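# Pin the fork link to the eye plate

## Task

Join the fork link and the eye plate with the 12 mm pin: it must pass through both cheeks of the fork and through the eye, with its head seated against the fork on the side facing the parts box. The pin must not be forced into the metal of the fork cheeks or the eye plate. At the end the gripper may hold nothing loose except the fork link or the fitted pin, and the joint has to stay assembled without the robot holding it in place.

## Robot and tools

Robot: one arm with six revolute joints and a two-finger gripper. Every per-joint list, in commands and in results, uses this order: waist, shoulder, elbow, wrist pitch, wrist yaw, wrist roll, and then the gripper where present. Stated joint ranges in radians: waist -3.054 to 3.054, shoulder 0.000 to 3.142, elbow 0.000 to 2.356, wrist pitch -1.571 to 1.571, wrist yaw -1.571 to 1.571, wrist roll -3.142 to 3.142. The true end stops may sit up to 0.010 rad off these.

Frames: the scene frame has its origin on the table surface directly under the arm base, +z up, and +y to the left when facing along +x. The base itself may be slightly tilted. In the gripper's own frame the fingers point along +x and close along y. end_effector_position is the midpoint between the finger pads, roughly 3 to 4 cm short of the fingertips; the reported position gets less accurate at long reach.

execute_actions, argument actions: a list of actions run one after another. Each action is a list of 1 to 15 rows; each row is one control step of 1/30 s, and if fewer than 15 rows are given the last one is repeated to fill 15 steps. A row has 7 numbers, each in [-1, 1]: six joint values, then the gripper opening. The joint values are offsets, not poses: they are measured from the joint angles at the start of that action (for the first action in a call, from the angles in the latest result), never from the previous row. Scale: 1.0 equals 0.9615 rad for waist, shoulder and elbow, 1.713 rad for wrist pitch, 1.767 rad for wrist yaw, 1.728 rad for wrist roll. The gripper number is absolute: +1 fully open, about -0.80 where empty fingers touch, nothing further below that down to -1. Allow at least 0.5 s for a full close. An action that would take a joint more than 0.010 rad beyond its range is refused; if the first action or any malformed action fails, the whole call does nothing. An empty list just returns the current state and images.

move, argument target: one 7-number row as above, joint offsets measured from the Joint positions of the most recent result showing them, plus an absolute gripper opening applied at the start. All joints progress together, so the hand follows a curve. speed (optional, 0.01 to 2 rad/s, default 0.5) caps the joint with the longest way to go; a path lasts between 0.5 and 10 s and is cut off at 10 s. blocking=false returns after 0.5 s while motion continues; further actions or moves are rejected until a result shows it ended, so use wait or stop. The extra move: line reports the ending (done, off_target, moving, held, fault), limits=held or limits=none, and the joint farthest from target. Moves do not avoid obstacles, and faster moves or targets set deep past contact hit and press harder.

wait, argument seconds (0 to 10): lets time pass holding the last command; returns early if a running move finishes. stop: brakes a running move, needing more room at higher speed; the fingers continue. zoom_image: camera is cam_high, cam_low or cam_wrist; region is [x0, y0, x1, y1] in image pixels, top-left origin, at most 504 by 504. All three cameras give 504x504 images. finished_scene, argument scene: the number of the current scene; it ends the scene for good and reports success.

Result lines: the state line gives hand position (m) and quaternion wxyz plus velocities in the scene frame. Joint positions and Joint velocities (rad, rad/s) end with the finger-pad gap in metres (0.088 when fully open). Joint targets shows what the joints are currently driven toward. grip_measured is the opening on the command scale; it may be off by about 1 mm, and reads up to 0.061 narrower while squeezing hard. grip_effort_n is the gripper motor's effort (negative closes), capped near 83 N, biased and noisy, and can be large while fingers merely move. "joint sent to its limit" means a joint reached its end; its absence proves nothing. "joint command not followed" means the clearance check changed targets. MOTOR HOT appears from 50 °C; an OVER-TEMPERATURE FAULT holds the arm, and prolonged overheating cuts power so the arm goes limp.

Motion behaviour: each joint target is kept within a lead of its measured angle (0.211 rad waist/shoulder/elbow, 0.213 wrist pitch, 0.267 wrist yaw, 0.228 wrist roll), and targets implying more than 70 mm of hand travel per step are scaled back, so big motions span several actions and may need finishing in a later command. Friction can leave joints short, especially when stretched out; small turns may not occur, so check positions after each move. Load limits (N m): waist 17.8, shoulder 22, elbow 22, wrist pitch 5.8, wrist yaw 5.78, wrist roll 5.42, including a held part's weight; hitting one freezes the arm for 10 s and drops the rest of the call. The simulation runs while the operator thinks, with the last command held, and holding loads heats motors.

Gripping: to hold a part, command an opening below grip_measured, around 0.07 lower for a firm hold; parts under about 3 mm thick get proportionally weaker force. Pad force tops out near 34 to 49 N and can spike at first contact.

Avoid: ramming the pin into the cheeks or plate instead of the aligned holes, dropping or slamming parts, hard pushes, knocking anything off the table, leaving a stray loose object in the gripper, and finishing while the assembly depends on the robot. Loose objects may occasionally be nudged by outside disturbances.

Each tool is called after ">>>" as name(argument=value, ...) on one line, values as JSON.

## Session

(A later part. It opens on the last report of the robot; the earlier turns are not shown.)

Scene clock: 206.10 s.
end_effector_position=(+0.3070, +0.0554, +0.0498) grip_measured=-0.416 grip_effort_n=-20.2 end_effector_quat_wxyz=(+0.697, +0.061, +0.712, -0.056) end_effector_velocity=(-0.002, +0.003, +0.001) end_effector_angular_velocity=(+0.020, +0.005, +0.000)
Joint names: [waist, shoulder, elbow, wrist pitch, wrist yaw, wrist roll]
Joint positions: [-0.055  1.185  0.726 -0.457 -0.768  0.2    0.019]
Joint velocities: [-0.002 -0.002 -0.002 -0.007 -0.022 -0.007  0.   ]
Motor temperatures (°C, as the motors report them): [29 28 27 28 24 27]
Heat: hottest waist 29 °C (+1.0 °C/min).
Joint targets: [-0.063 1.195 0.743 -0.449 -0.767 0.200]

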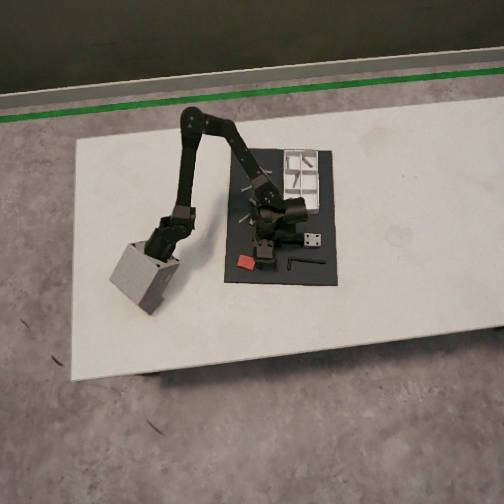

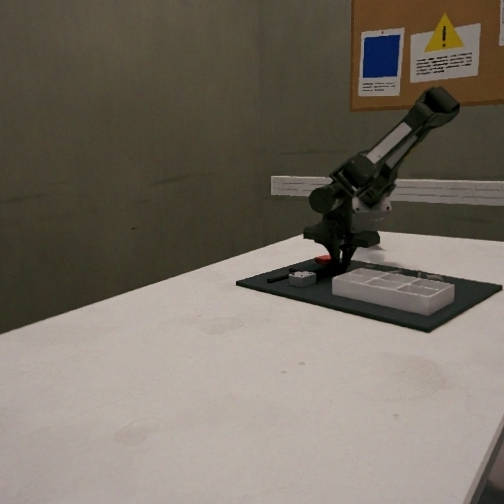

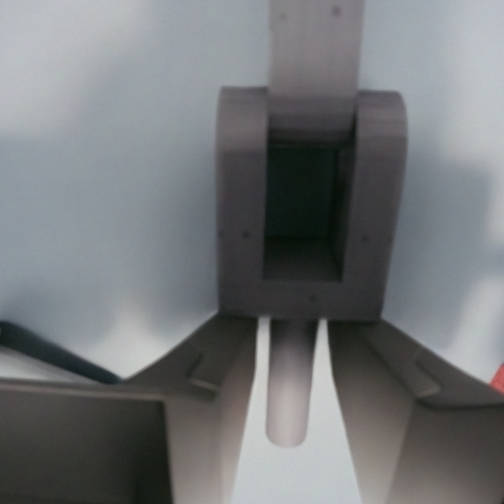

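Progressing; bias more toward −y with the waist.

>>> execute_actions(actions=[[[-0.024,0.008,0.012,0.005,0.008,0,-0.42]],[[-0.012,0.02,0.028,0.002,0.004,0,-0.42]]])

Scene clock: 213.27 s.
end_effector_position=(+0.3121, +0.0515, +0.0514) grip_measured=-0.416 grip_effort_n=-19.8 end_effector_quat_wxyz=(+0.701, +0.060, +0.708, -0.062) end_effector_velocity=(+0.000, +0.001, +0.001) end_effector_angular_velocity=(+0.006, +0.001, +0.004)
Joint names: [waist, shoulder, elbow, wrist pitch, wrist yaw, wrist roll]
Joint positions: [-0.069  1.196  0.739 -0.457 -0.766  0.2    0.019]
Joint velocities: [-0.002 -0.002  0.002 -0.007 -0.007 -0.007 -0.   ]
Motor temperatures (°C, as the motors report them): [29 28 28 28 24 27]
Heat: hottest waist 29 °C (+1.0 °C/min).
Joint targets: [-0.080 1.205 0.753 -0.451 -0.759 0.200]

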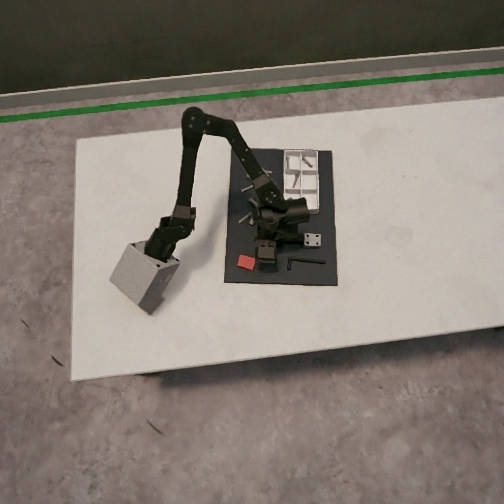

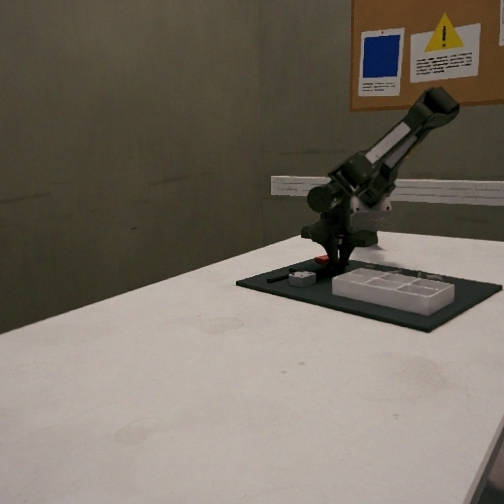

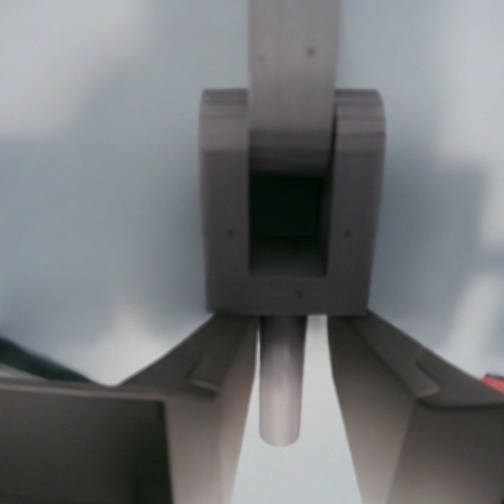

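>>> execute_actions(actions=[[[-0.002,0.018,0.027,0.001,0,0,-0.42]],[[-0.002,0.018,0.025,-0.001,0,0,-0.42]]])

>>> zoom_image(camera="cam_wrist", region=[190, 60, 410, 280])

Scene clock: 216.63 s.
end_effector_position=(+0.3128, +0.0516, +0.0507) grip_measured=-0.416 grip_effort_n=-20.7 end_effector_quat_wxyz=(+0.696, +0.065, +0.712, -0.065) end_effector_velocity=(-0.002, +0.001, +0.001) end_effector_angular_velocity=(+0.006, +0.004, +0.001)
Joint names: [waist, shoulder, elbow, wrist pitch, wrist yaw, wrist roll]
Joint positions: [-0.069  1.211  0.754 -0.474 -0.77   0.2    0.019]
Joint velocities: [-0.002 -0.002 -0.002 -0.007 -0.007 -0.007 -0.   ]
Motor temperatures (°C, as the motors report them): [29 28 28 28 24 27]
Heat: hottest waist 29 °C (+1.0 °C/min).
Joint targets: [-0.071 1.221 0.771 -0.465 -0.768 0.200]

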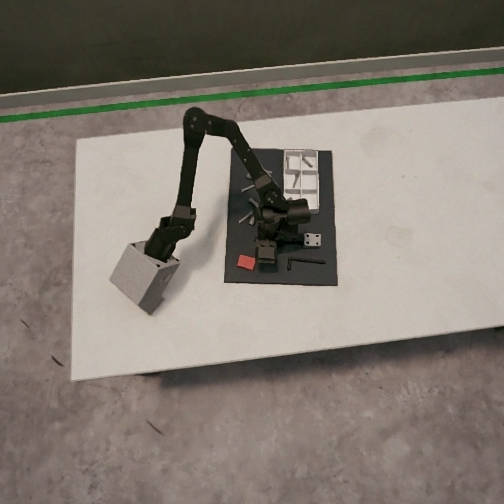

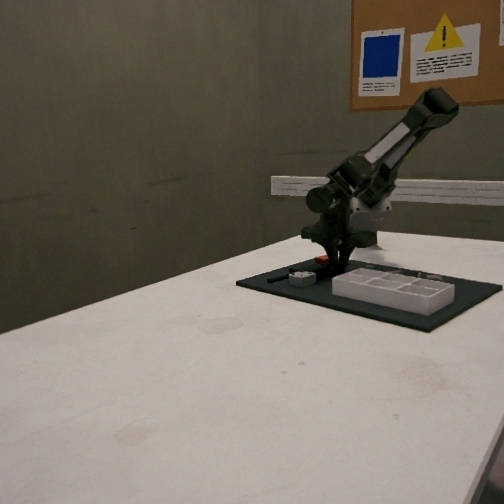

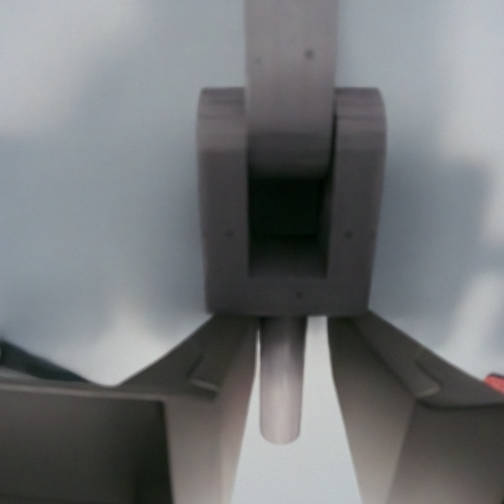

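Region (190, 60, 410, 280) of cam_wrist's 504x504 image, scaled by 2.291, with more detail than that image has.

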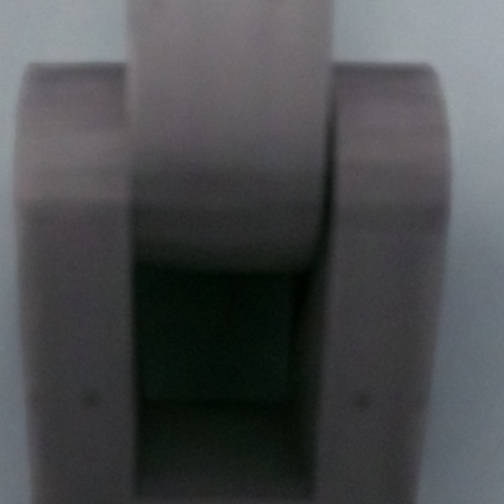

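Now jammed the other way; shift +y a little, then push via wrist pitch.

>>> execute_actions(actions=[[[0.004,-0.012,0.004,0.002,-0.008,0.006,-0.42]],[[0,0,0.012,0.011,0,0,-0.42]]])

Scene clock: 219.40 s.
end_effector_position=(+0.3137, +0.0532, +0.0506) grip_measured=-0.417 grip_effort_n=-19.3 end_effector_quat_wxyz=(+0.696, +0.069, +0.711, -0.063) end_effector_velocity=(-0.003, +0.001, +0.001) end_effector_angular_velocity=(+0.006, +0.004, +0.001)
Joint names: [waist, shoulder, elbow, wrist pitch, wrist yaw, wrist roll]
Joint positions: [-0.068  1.21   0.755 -0.47  -0.778  0.207  0.019]
Joint velocities: [-0.002 -0.007 -0.007 -0.007 -0.007 -0.007 -0.   ]
Motor temperatures (°C, as the motors report them): [29 28 28 28 24 27]
Heat: hottest waist 29 °C (+1.0 °C/min).
Joint targets: [-0.068 1.210 0.766 -0.456 -0.778 0.207]

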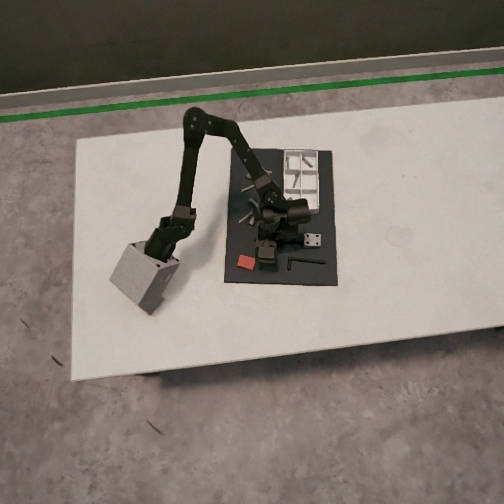

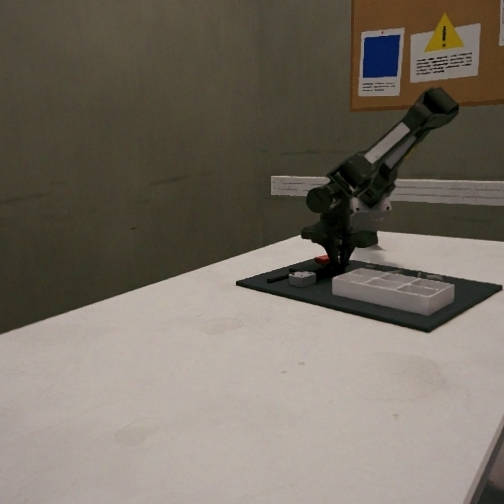

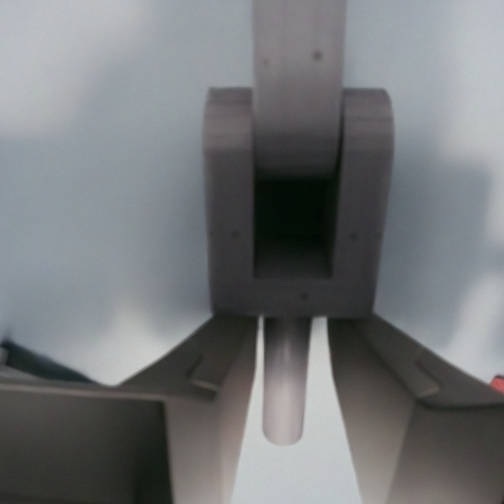

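>>> execute_actions(actions=[[[0,0,0.008,0.005,-0.004,0.03,-0.42]],[[-0.003,0.006,0.014,0.009,0,0,-0.42]]])

Scene clock: 222.40 s.
end_effector_position=(+0.3133, +0.0539, +0.0507) grip_measured=-0.417 grip_effort_n=-18.8 end_effector_quat_wxyz=(+0.694, +0.087, +0.710, -0.078) end_effector_velocity=(+0.000, +0.006, -0.000) end_effector_angular_velocity=(+0.039, -0.004, +0.028)
Joint names: [waist, shoulder, elbow, wrist pitch, wrist yaw, wrist roll]
Joint positions: [-0.068  1.21   0.755 -0.472 -0.782  0.254  0.019]
Joint velocities: [ 0.002 -0.002 -0.002  0.007 -0.037 -0.022 -0.   ]
Motor temperatures (°C, as the motors report them): [29 28 28 28 24 27]
Heat: hottest waist 29 °C (+1.0 °C/min).
Joint targets: [-0.071 1.216 0.768 -0.457 -0.782 0.254]

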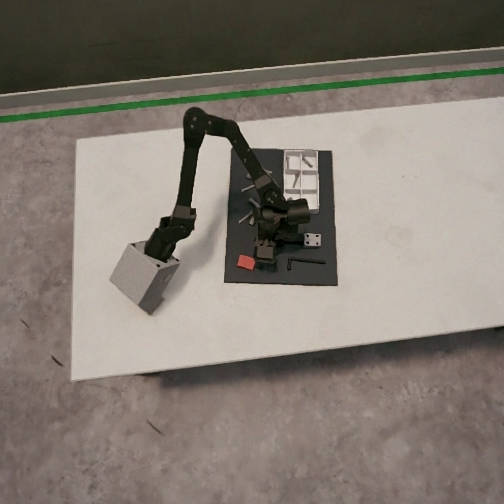

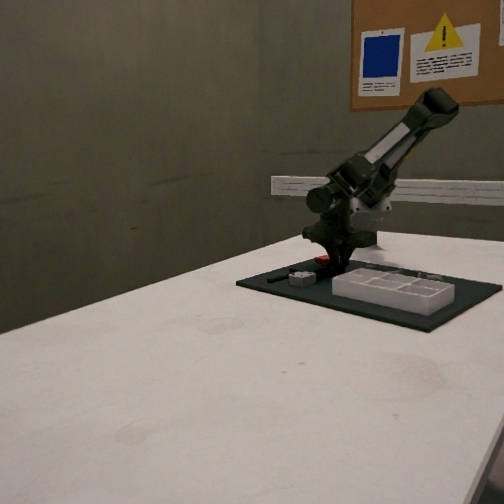

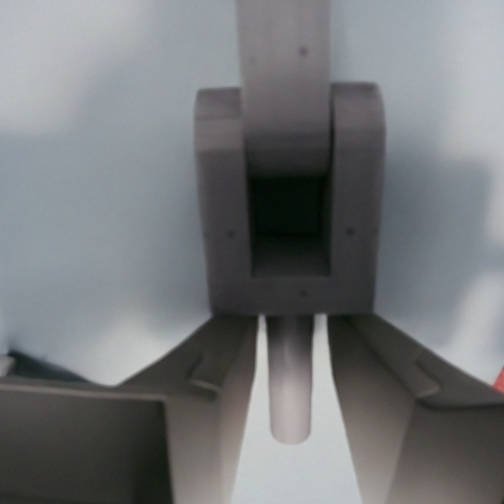

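>>> execute_actions(actions=[[[0,0,0,-0.002,0,-0.018,-0.52]],[[0,0,0,0,-0.005,0,-0.53]],[[-0.003,0.004,0.012,0.009,0,0,-0.5]]])

Scene clock: 226.07 s.
end_effector_position=(+0.3134, +0.0549, +0.0504) grip_measured=-0.504 grip_effort_n=19.8 end_effector_quat_wxyz=(+0.695, +0.078, +0.712, -0.066) end_effector_velocity=(-0.001, +0.004, +0.000) end_effector_angular_velocity=(+0.035, -0.003, +0.007)
Joint names: [waist, shoulder, elbow, wrist pitch, wrist yaw, wrist roll]
Joint positions: [-0.066  1.21   0.755 -0.47  -0.786  0.225  0.014]
Joint velocities: [-0.002 -0.002 -0.007  0.007 -0.037 -0.007 -0.   ]
Motor temperatures (°C, as the motors report them): [29 28 28 28 24 27]
Heat: hottest waist 29 °C (+1.0 °C/min).
Joint targets: [-0.069 1.214 0.766 -0.460 -0.786 0.225]

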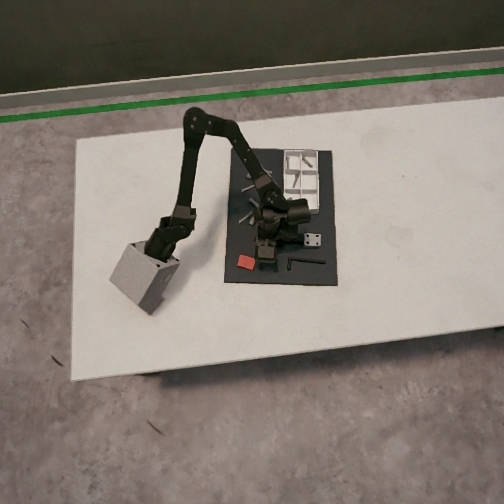

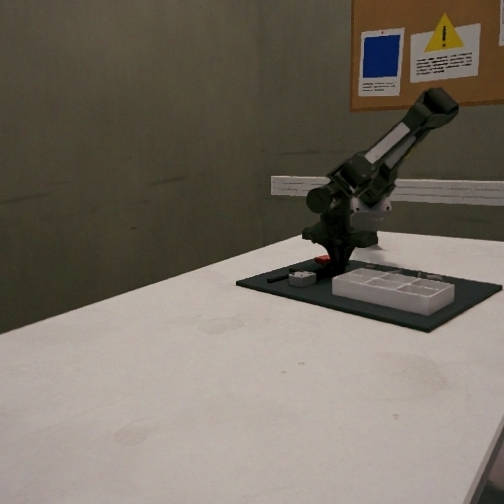

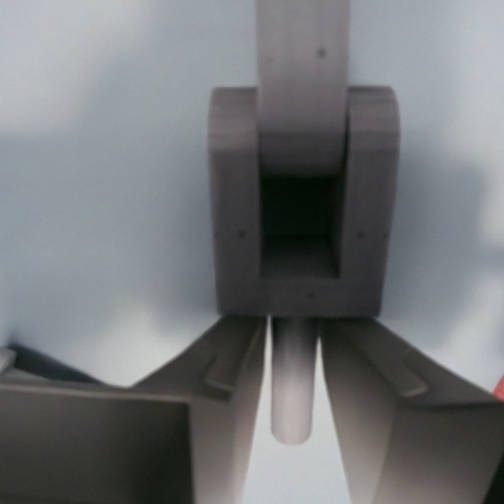

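Shank is now centred; nudge further left.

>>> execute_actions(actions=[[[-0.003,0,0,-0.002,0,0,-0.54]],[[-0.003,-0.013,0,0,-0.006,0,-0.54]],[[-0.003,0.004,0.012,0.009,0,0,-0.54]]])

>>> zoom_image(camera="cam_wrist", region=[190, 60, 410, 280])

Scene clock: 230.10 s.
end_effector_position=(+0.3137, +0.0555, +0.0506) grip_measured=-0.536 grip_effort_n=-20.2 end_effector_quat_wxyz=(+0.695, +0.079, +0.711, -0.064) end_effector_velocity=(+0.001, +0.001, +0.001) end_effector_angular_velocity=(+0.006, -0.010, -0.000)
Joint names: [waist, shoulder, elbow, wrist pitch, wrist yaw, wrist roll]
Joint positions: [-0.066  1.209  0.755 -0.469 -0.789  0.225  0.013]
Joint velocities: [-0.002 -0.007 -0.002  0.007 -0.007  0.007 -0.   ]
Motor temperatures (°C, as the motors report them): [30 28 28 28 24 27]
Heat: hottest waist 30 °C (+2.0 °C/min).
Joint targets: [-0.069 1.213 0.766 -0.458 -0.789 0.225]

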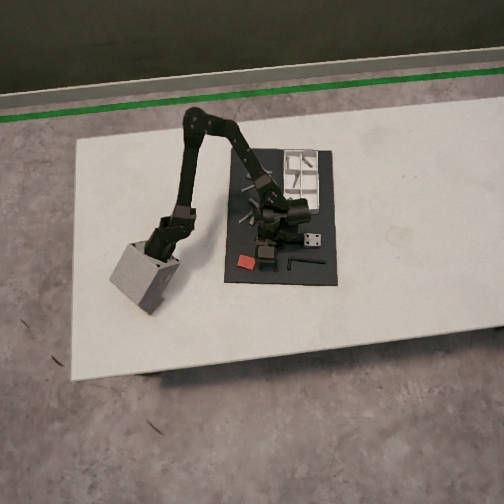

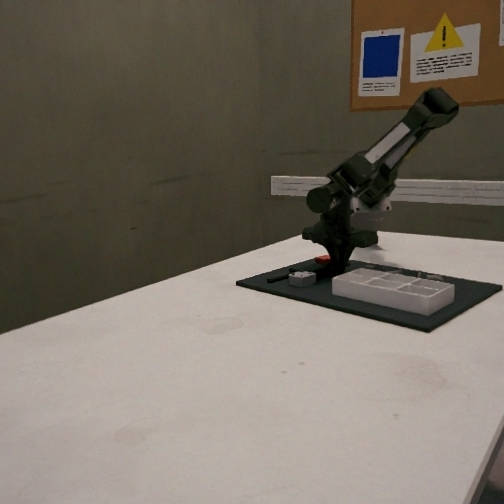

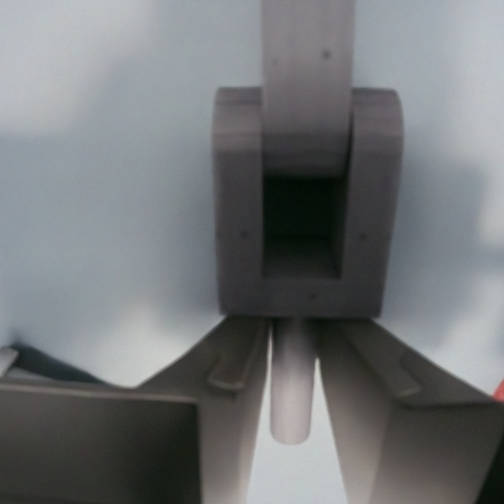

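Region (190, 60, 410, 280) of cam_wrist's 504x504 image, scaled by 2.291, with more detail than that image has.

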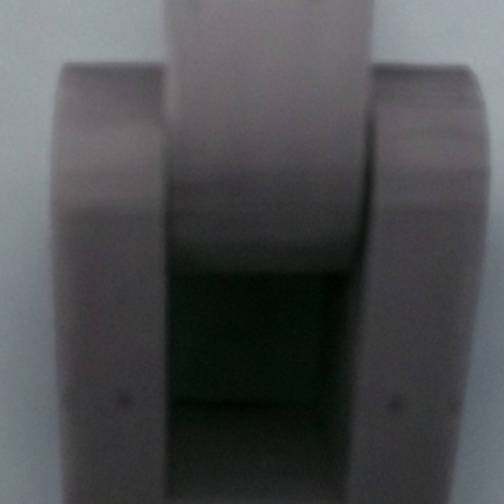

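>>> execute_actions(actions=[[[-0.003,0,0,-0.003,0,0,-0.68]],[[-0.003,-0.014,0,0,0,-0.004,-0.68]],[[-0.004,0.004,0.011,0.012,0,0,-0.68]]])

>>> zoom_image(camera="cam_wrist", region=[190, 60, 410, 280])

Scene clock: 236.30 s.
end_effector_position=(+0.3159, +0.0560, +0.0510) grip_measured=-0.595 grip_effort_n=-83.5 end_effector_quat_wxyz=(+0.699, +0.074, +0.709, -0.058) end_effector_velocity=(-0.002, +0.001, +0.001) end_effector_angular_velocity=(+0.006, +0.004, +0.001)
Joint names: [waist, shoulder, elbow, wrist pitch, wrist yaw, wrist roll]
Joint positions: [-0.066  1.207  0.755 -0.458 -0.789  0.219  0.01 ]
Joint velocities: [-0.002 -0.002 -0.002 -0.007 -0.007 -0.007 -0.   ]
Motor temperatures (°C, as the motors report them): [30 28 28 28 24 27]
Heat: hottest waist 30 °C (+2.0 °C/min).
Joint targets: [-0.070 1.211 0.765 -0.452 -0.789 0.219]

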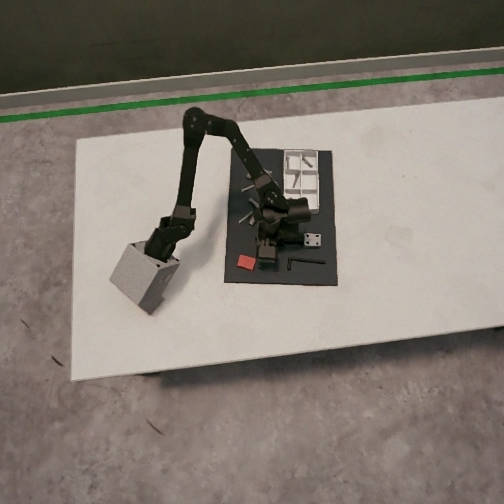

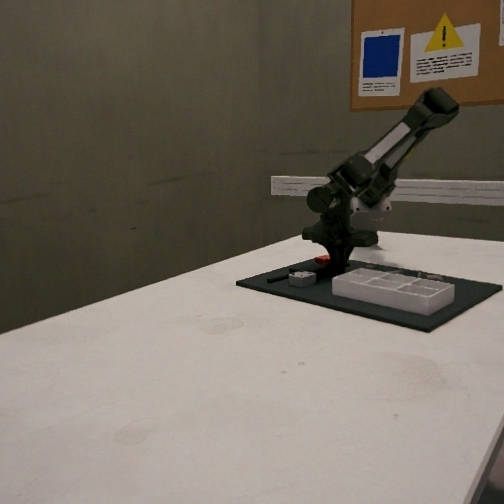

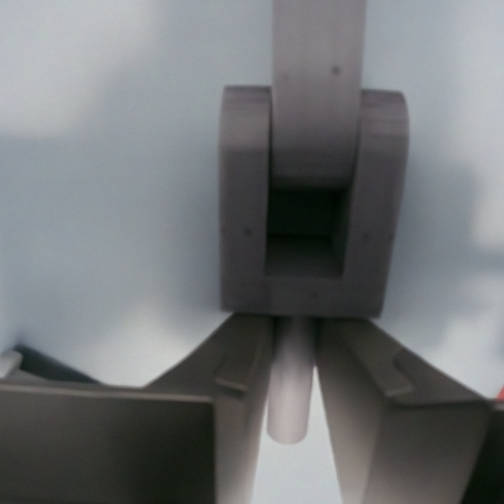

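Region (190, 60, 410, 280) of cam_wrist's 504x504 image, scaled by 2.291, with more detail than that image has.

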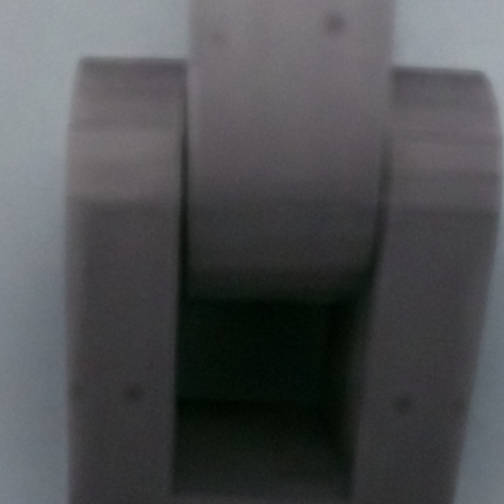

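>>> execute_actions(actions=[[[-0.004,0.004,0.004,0,0.009,0.006,-0.51]],[[-0.008,0.018,0.022,0,0.002,0,-0.51]],[[-0.003,0,0,0,0,0,-0.45]]])

>>> zoom_image(camera="cam_wrist", region=[190, 60, 410, 280])

Scene clock: 240.00 s.
end_effector_position=(+0.3163, +0.0543, +0.0509) grip_measured=-0.454 grip_effort_n=19.8 end_effector_quat_wxyz=(+0.698, +0.075, +0.709, -0.066) end_effector_velocity=(-0.001, +0.002, -0.000) end_effector_angular_velocity=(+0.021, -0.003, +0.007)
Joint names: [waist, shoulder, elbow, wrist pitch, wrist yaw, wrist roll]
Joint positions: [-0.067  1.212  0.761 -0.467 -0.78   0.226  0.017]
Joint velocities: [-0.002 -0.002 -0.007  0.007 -0.022 -0.007 -0.   ]
Motor temperatures (°C, as the motors report them): [30 28 28 28 24 27]
Heat: hottest waist 30 °C (+1.0 °C/min).
Joint targets: [-0.069 1.212 0.761 -0.465 -0.780 0.226]

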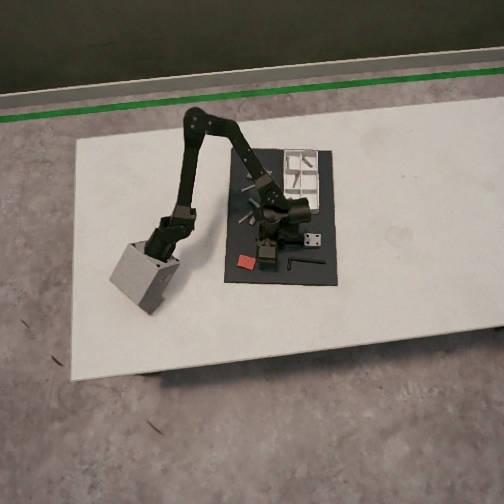

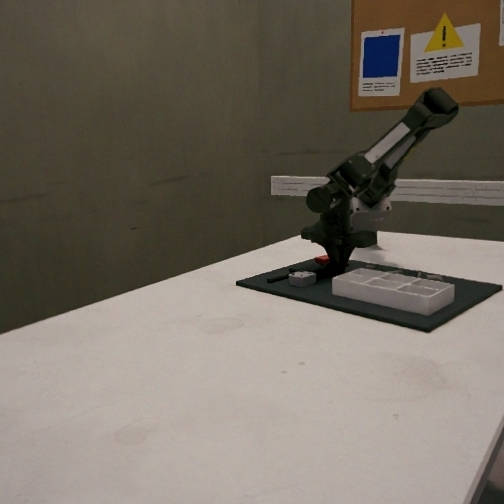

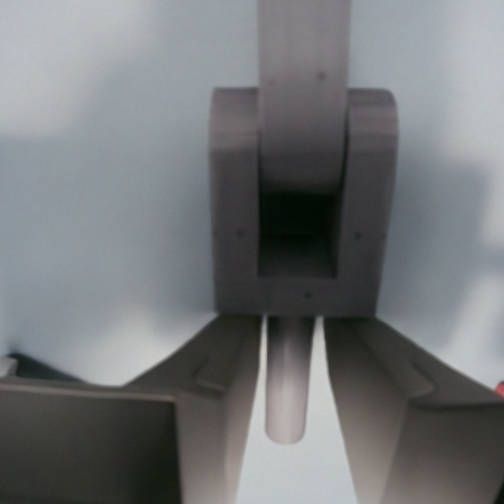

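Region (190, 60, 410, 280) of cam_wrist's 504x504 image, scaled by 2.291, with more detail than that image has.

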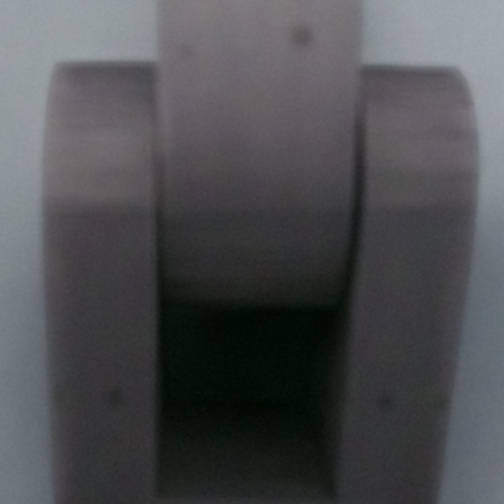

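>>> execute_actions(actions=[[[-0.003,0,0,0,-0.0055,0,-0.5]],[[-0.003,0,0,0,0,0,-0.68]],[[-0.005,0.005,0.011,0.011,0,0.006,-0.68]]])

>>> zoom_image(camera="cam_wrist", region=[190, 60, 410, 280])

Scene clock: 244.17 s.
end_effector_position=(+0.3168, +0.0550, +0.0510) grip_measured=-0.594 grip_effort_n=-83.5 end_effector_quat_wxyz=(+0.698, +0.077, +0.709, -0.065) end_effector_velocity=(-0.000, +0.000, +0.000) end_effector_angular_velocity=(+0.006, +0.004, +0.001)
Joint names: [waist, shoulder, elbow, wrist pitch, wrist yaw, wrist roll]
Joint positions: [-0.067  1.212  0.761 -0.464 -0.786  0.229  0.01 ]
Joint velocities: [-0.002  0.002  0.002 -0.007 -0.007 -0.007 -0.   ]
Motor temperatures (°C, as the motors report them): [30 28 28 28 24 27]
Heat: hottest waist 30 °C (+1.0 °C/min).
Joint targets: [-0.072 1.217 0.772 -0.449 -0.785 0.236]

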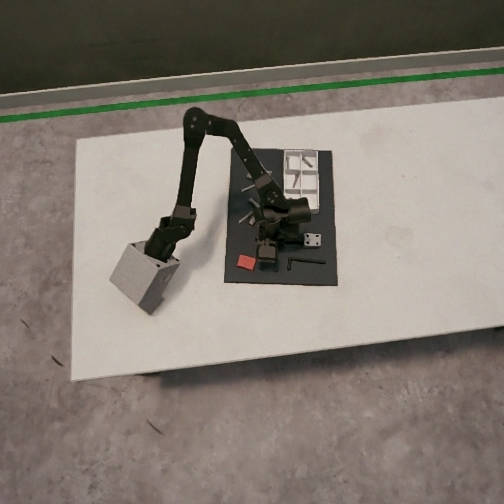

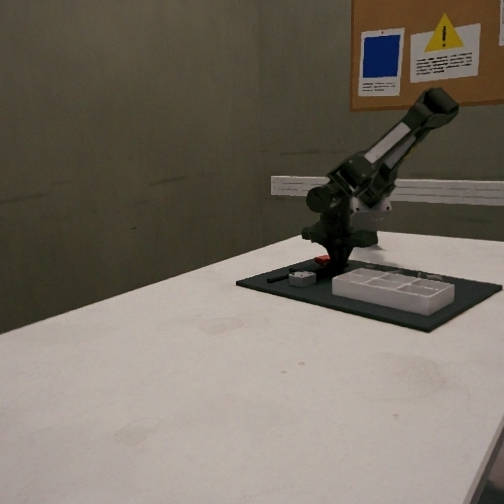

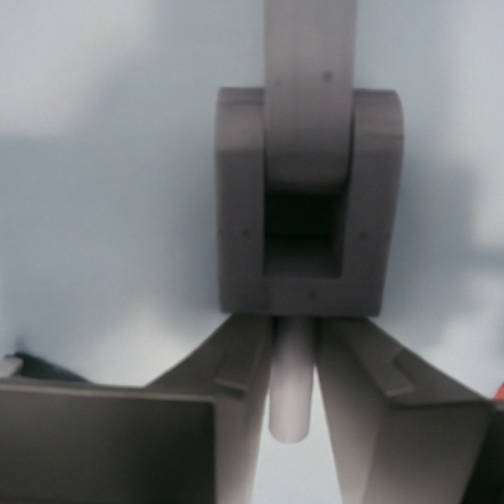

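Region (190, 60, 410, 280) of cam_wrist's 504x504 image, scaled by 2.291, with more detail than that image has.

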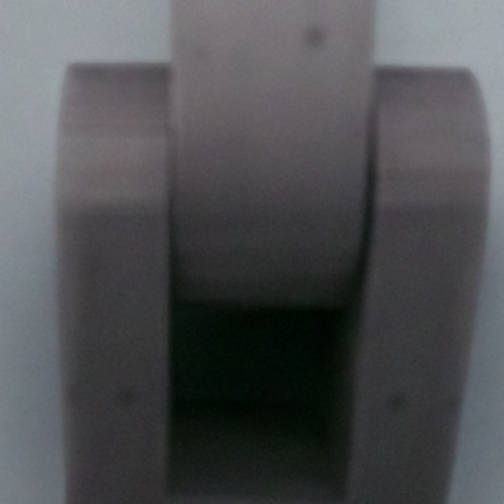

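Left tip rubbing; rotate ccw and push.

>>> execute_actions(actions=[[[-0.003,0,0,-0.002,0,-0.007,-0.68]],[[-0.005,0.005,0.011,0.012,0.002,0,-0.68]]])

>>> zoom_image(camera="cam_wrist", region=[190, 60, 410, 280])

Scene clock: 247.93 s.
end_effector_position=(+0.3170, +0.0550, +0.0510) grip_measured=-0.594 grip_effort_n=-83.5 end_effector_quat_wxyz=(+0.699, +0.073, +0.709, -0.061) end_effector_velocity=(+0.000, +0.002, -0.000) end_effector_angular_velocity=(+0.009, -0.004, +0.014)
Joint names: [waist, shoulder, elbow, wrist pitch, wrist yaw, wrist roll]
Joint positions: [-0.067  1.212  0.761 -0.463 -0.786  0.218  0.01 ]
Joint velocities: [ 0.002 -0.002 -0.002  0.007 -0.007 -0.007 -0.   ]
Motor temperatures (°C, as the motors report them): [30 28 28 28 24 27]
Heat: hottest waist 30 °C (+1.0 °C/min).
Joint targets: [-0.072 1.217 0.772 -0.447 -0.782 0.218]

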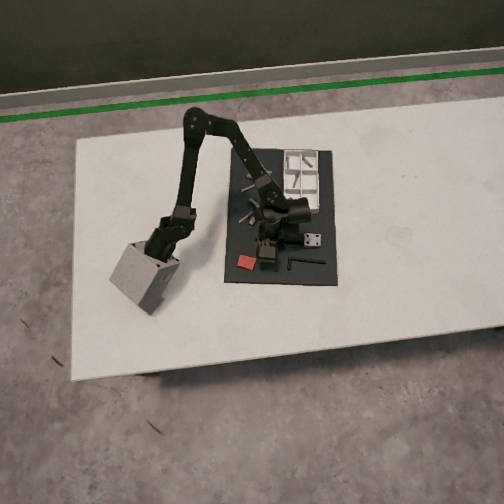

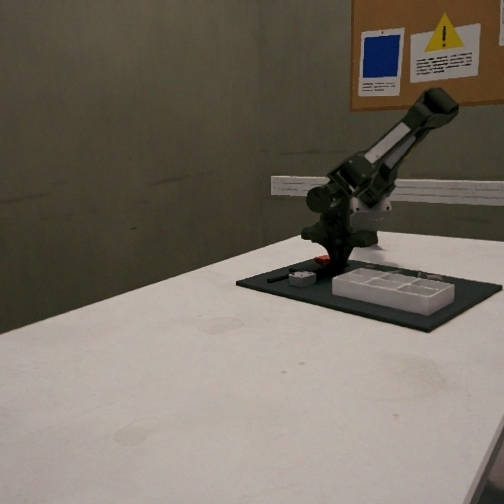

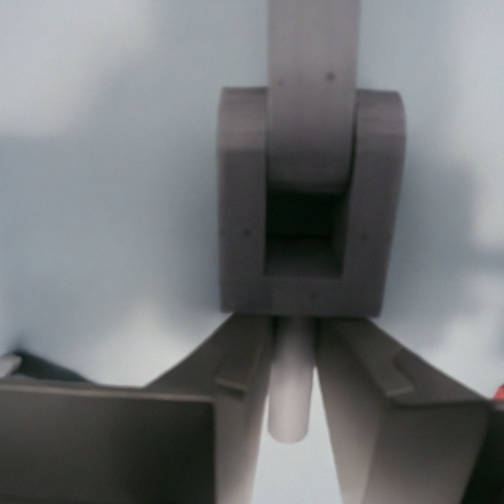

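Region (190, 60, 410, 280) of cam_wrist's 504x504 image, scaled by 2.291, with more detail than that image has.

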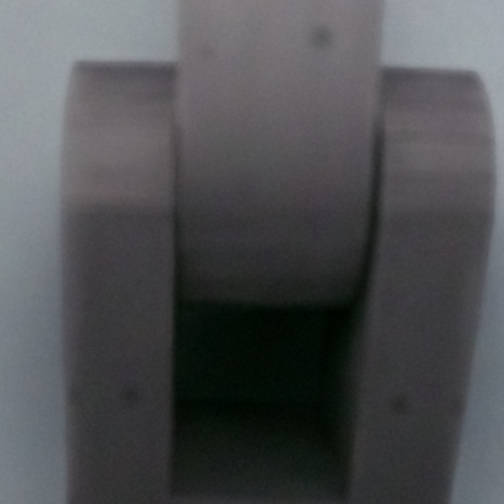

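>>> execute_actions(actions=[[[-0.009,-0.016,0,-0.003,0,-0.006,-0.68]],[[-0.007,0.004,0.011,0.012,0.002,0,-0.68]]])

>>> zoom_image(camera="cam_wrist", region=[190, 60, 410, 280])

Scene clock: 253.03 s.
end_effector_position=(+0.3196, +0.0549, +0.0517) grip_measured=-0.594 grip_effort_n=-83.5 end_effector_quat_wxyz=(+0.703, +0.067, +0.705, -0.055) end_effector_velocity=(-0.001, -0.003, +0.001) end_effector_angular_velocity=(-0.012, +0.001, -0.002)
Joint names: [waist, shoulder, elbow, wrist pitch, wrist yaw, wrist roll]
Joint positions: [-0.069  1.21   0.761 -0.451 -0.785  0.211  0.01 ]
Joint velocities: [-0.007 -0.002 -0.002 -0.007  0.007 -0.007 -0.   ]
Motor temperatures (°C, as the motors report them): [30 28 28 28 24 27]
Heat: hottest waist 30 °C (+1.0 °C/min).
Joint targets: [-0.076 1.214 0.772 -0.448 -0.783 0.211]

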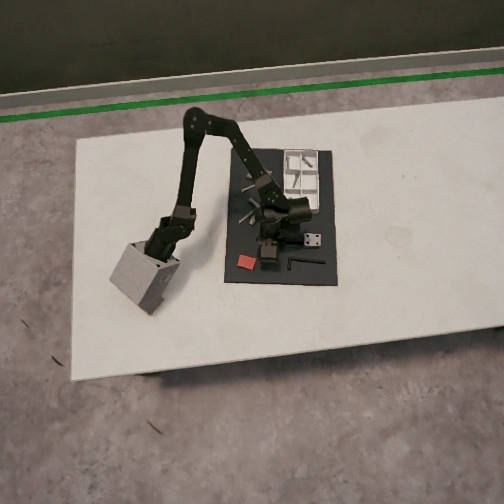

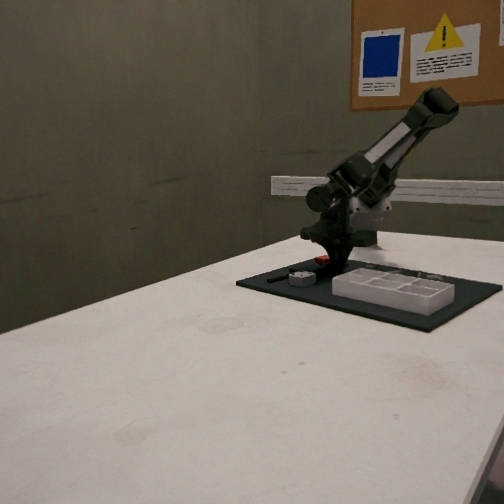

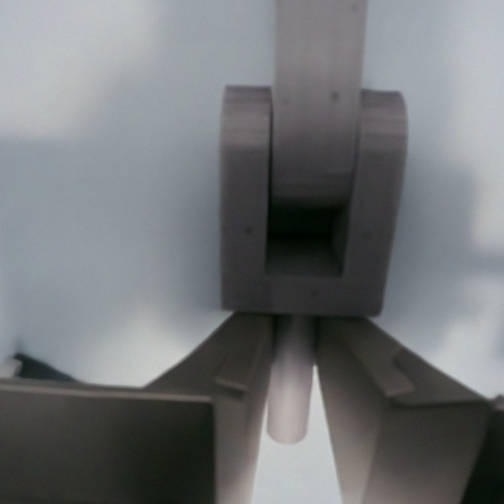

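Region (190, 60, 410, 280) of cam_wrist's 504x504 image, scaled by 2.291, with more detail than that image has.

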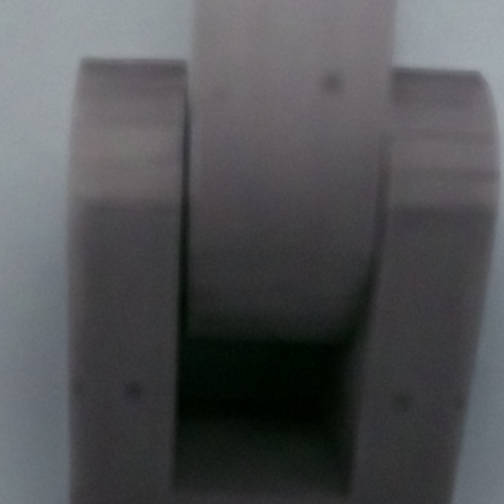

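>>> execute_actions(actions=[[[-0.003,0,0,-0.001,0.004,0,-0.68]],[[-0.003,0,0,-0.005,0,0,-0.2]]])

>>> move(target=[-0.19,-0.075,0.08,-0.19,-0.06,-0.12,-0.2])

Scene clock: 264.97 s.
end_effector_position=(+0.3183, +0.0546, +0.0517) grip_measured=-0.208 grip_effort_n=18.8 end_effector_quat_wxyz=(+0.701, +0.068, +0.707, -0.058) end_effector_velocity=(+0.001, +0.001, +0.001) end_effector_angular_velocity=(+0.006, -0.007, +0.011)
Joint names: [waist, shoulder, elbow, wrist pitch, wrist yaw, wrist roll]
Joint positions: [-0.069  1.21   0.761 -0.459 -0.783  0.211  0.029]
Joint velocities: [-0.002 -0.002 -0.002  0.007 -0.007 -0.007  0.002]
Motor temperatures (°C, as the motors report them): [30 28 28 28 24 27]
Heat: hottest waist 30 °C (+1.0 °C/min).
Joint targets: [-0.072 1.210 0.761 -0.460 -0.783 0.211]

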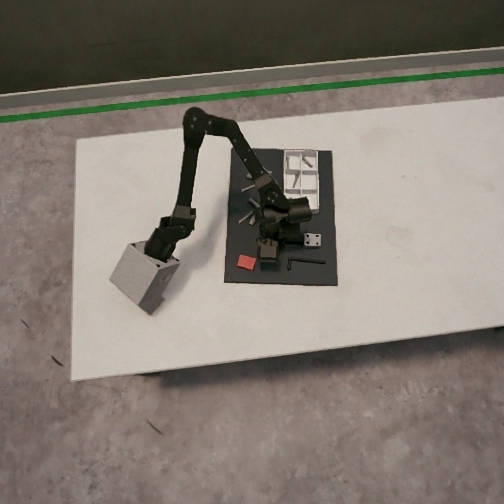

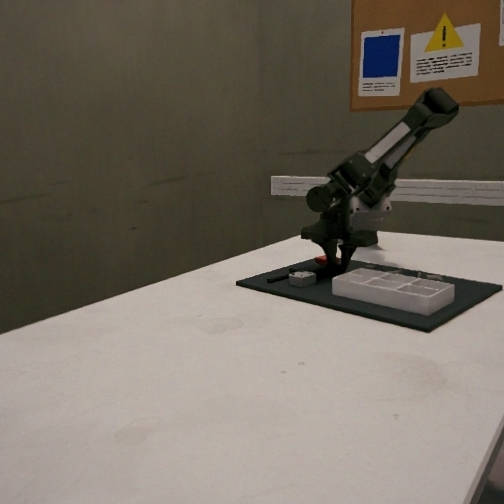

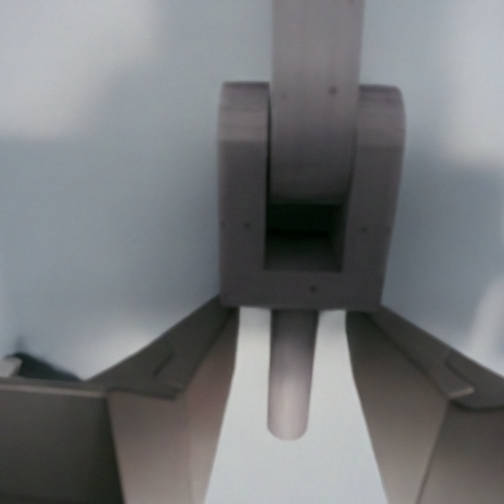

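Scene clock: 266.23 s.
end_effector_position=(+0.3092, +0.0518, +0.0981) grip_measured=-0.204 grip_effort_n=18.4 end_effector_quat_wxyz=(+0.695, +0.082, +0.711, -0.070) end_effector_velocity=(-0.001, +0.001, +0.002) end_effector_angular_velocity=(+0.003, -0.004, +0.001)
Joint names: [waist, shoulder, elbow, wrist pitch, wrist yaw, wrist roll]
Joint positions: [-0.249  1.145  0.831 -0.782 -0.884  0.006  0.029]
Joint velocities: [-0.007 -0.007 -0.002 -0.007 -0.007 -0.007 -0.   ]
Motor temperatures (°C, as the motors report them): [30 29 28 28 24 27]
Heat: hottest waist 30 °C (+1.0 °C/min).
Joint targets: [-0.252 1.137 0.838 -0.784 -0.889 0.004]
move: done; limits=none; farthest joint: the shoulder, 0.007 radians from its target (0.072 radians at the start)

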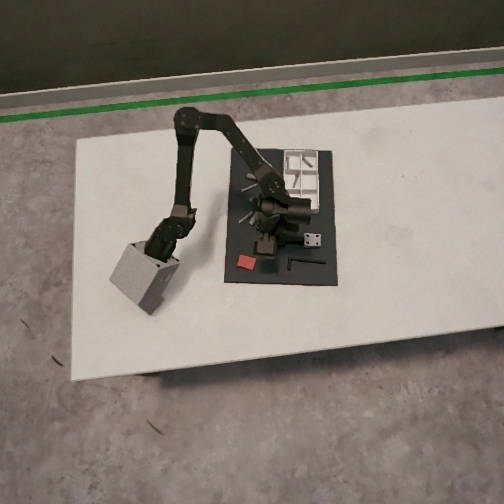

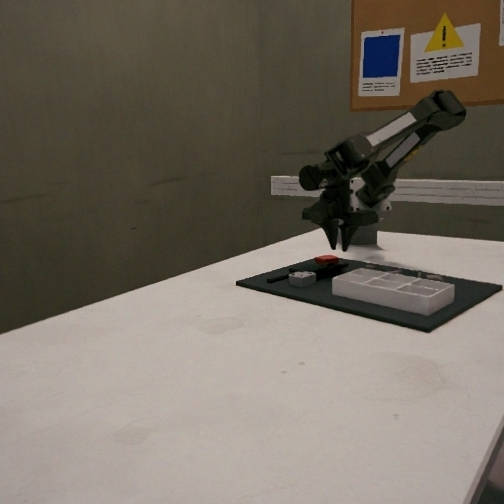

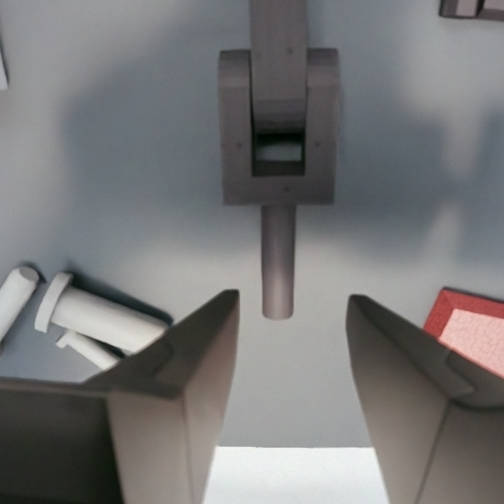

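>>> move(target=[0.62,0.03,0.375,-0.06,0.592,-0.58,0.3], speed=0.8)

Scene clock: 270.77 s.
end_effector_position=(+0.3720, +0.0967, +0.1034) grip_measured=+0.296 grip_effort_n=17.9 end_effector_quat_wxyz=(-0.397, +0.612, -0.643, -0.232) end_effector_velocity=(-0.002, +0.001, -0.002) end_effector_angular_velocity=(+0.017, +0.007, -0.014)
Joint names: [waist, shoulder, elbow, wrist pitch, wrist yaw, wrist roll]
Joint positions: [ 0.345  1.163  1.183 -0.884  0.156 -0.993  0.054]
Joint velocities: [-0.002  0.002  0.002 -0.007 -0.022  0.007 -0.   ]
Motor temperatures (°C, as the motors report them): [30 29 28 28 24 27]
Heat: hottest waist 30 °C (+1.0 °C/min).
Joint targets: [0.348 1.174 1.191 -0.885 0.162 -0.996]
move: off_target; limits=none; farthest joint: the shoulder, 0.011 radians from its target (0.029 radians at the start)

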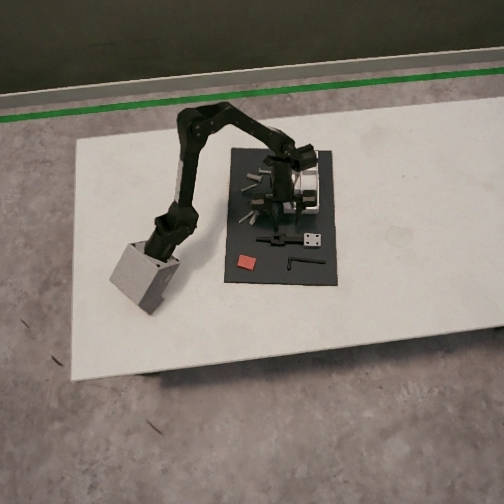

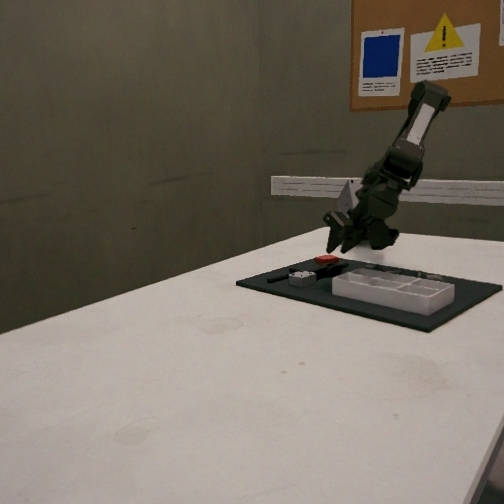

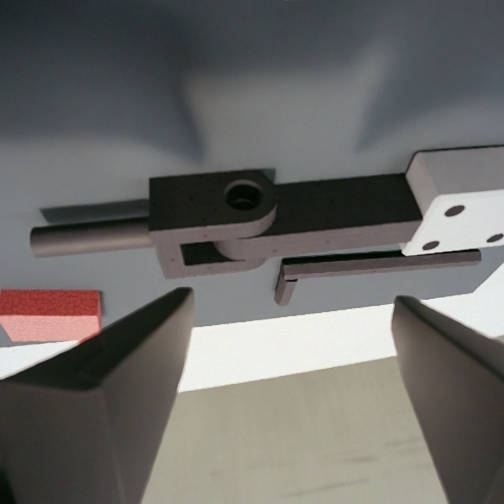

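>>> zoom_image(camera="cam_wrist", region=[190, 160, 310, 280])

>>> zoom_image(camera="cam_high", region=[230, 160, 300, 230])

Region (190, 160, 310, 280) of cam_wrist's 504x504 image, scaled by 4.200, with more detail than that image has.

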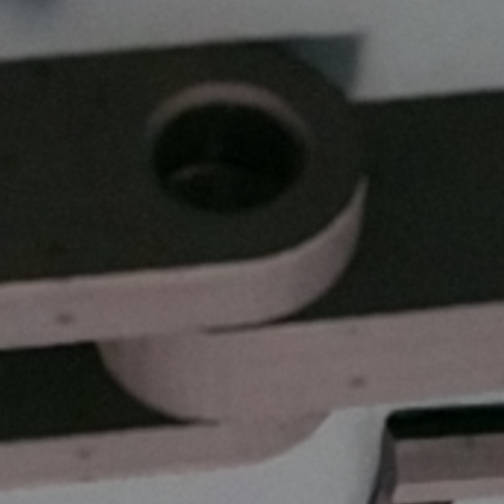

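Region (230, 160, 300, 230) of cam_high's 504x504 image, scaled by 7.200, with more detail than that image has.

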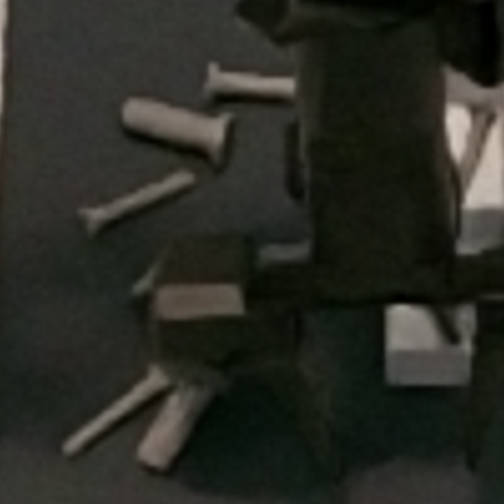

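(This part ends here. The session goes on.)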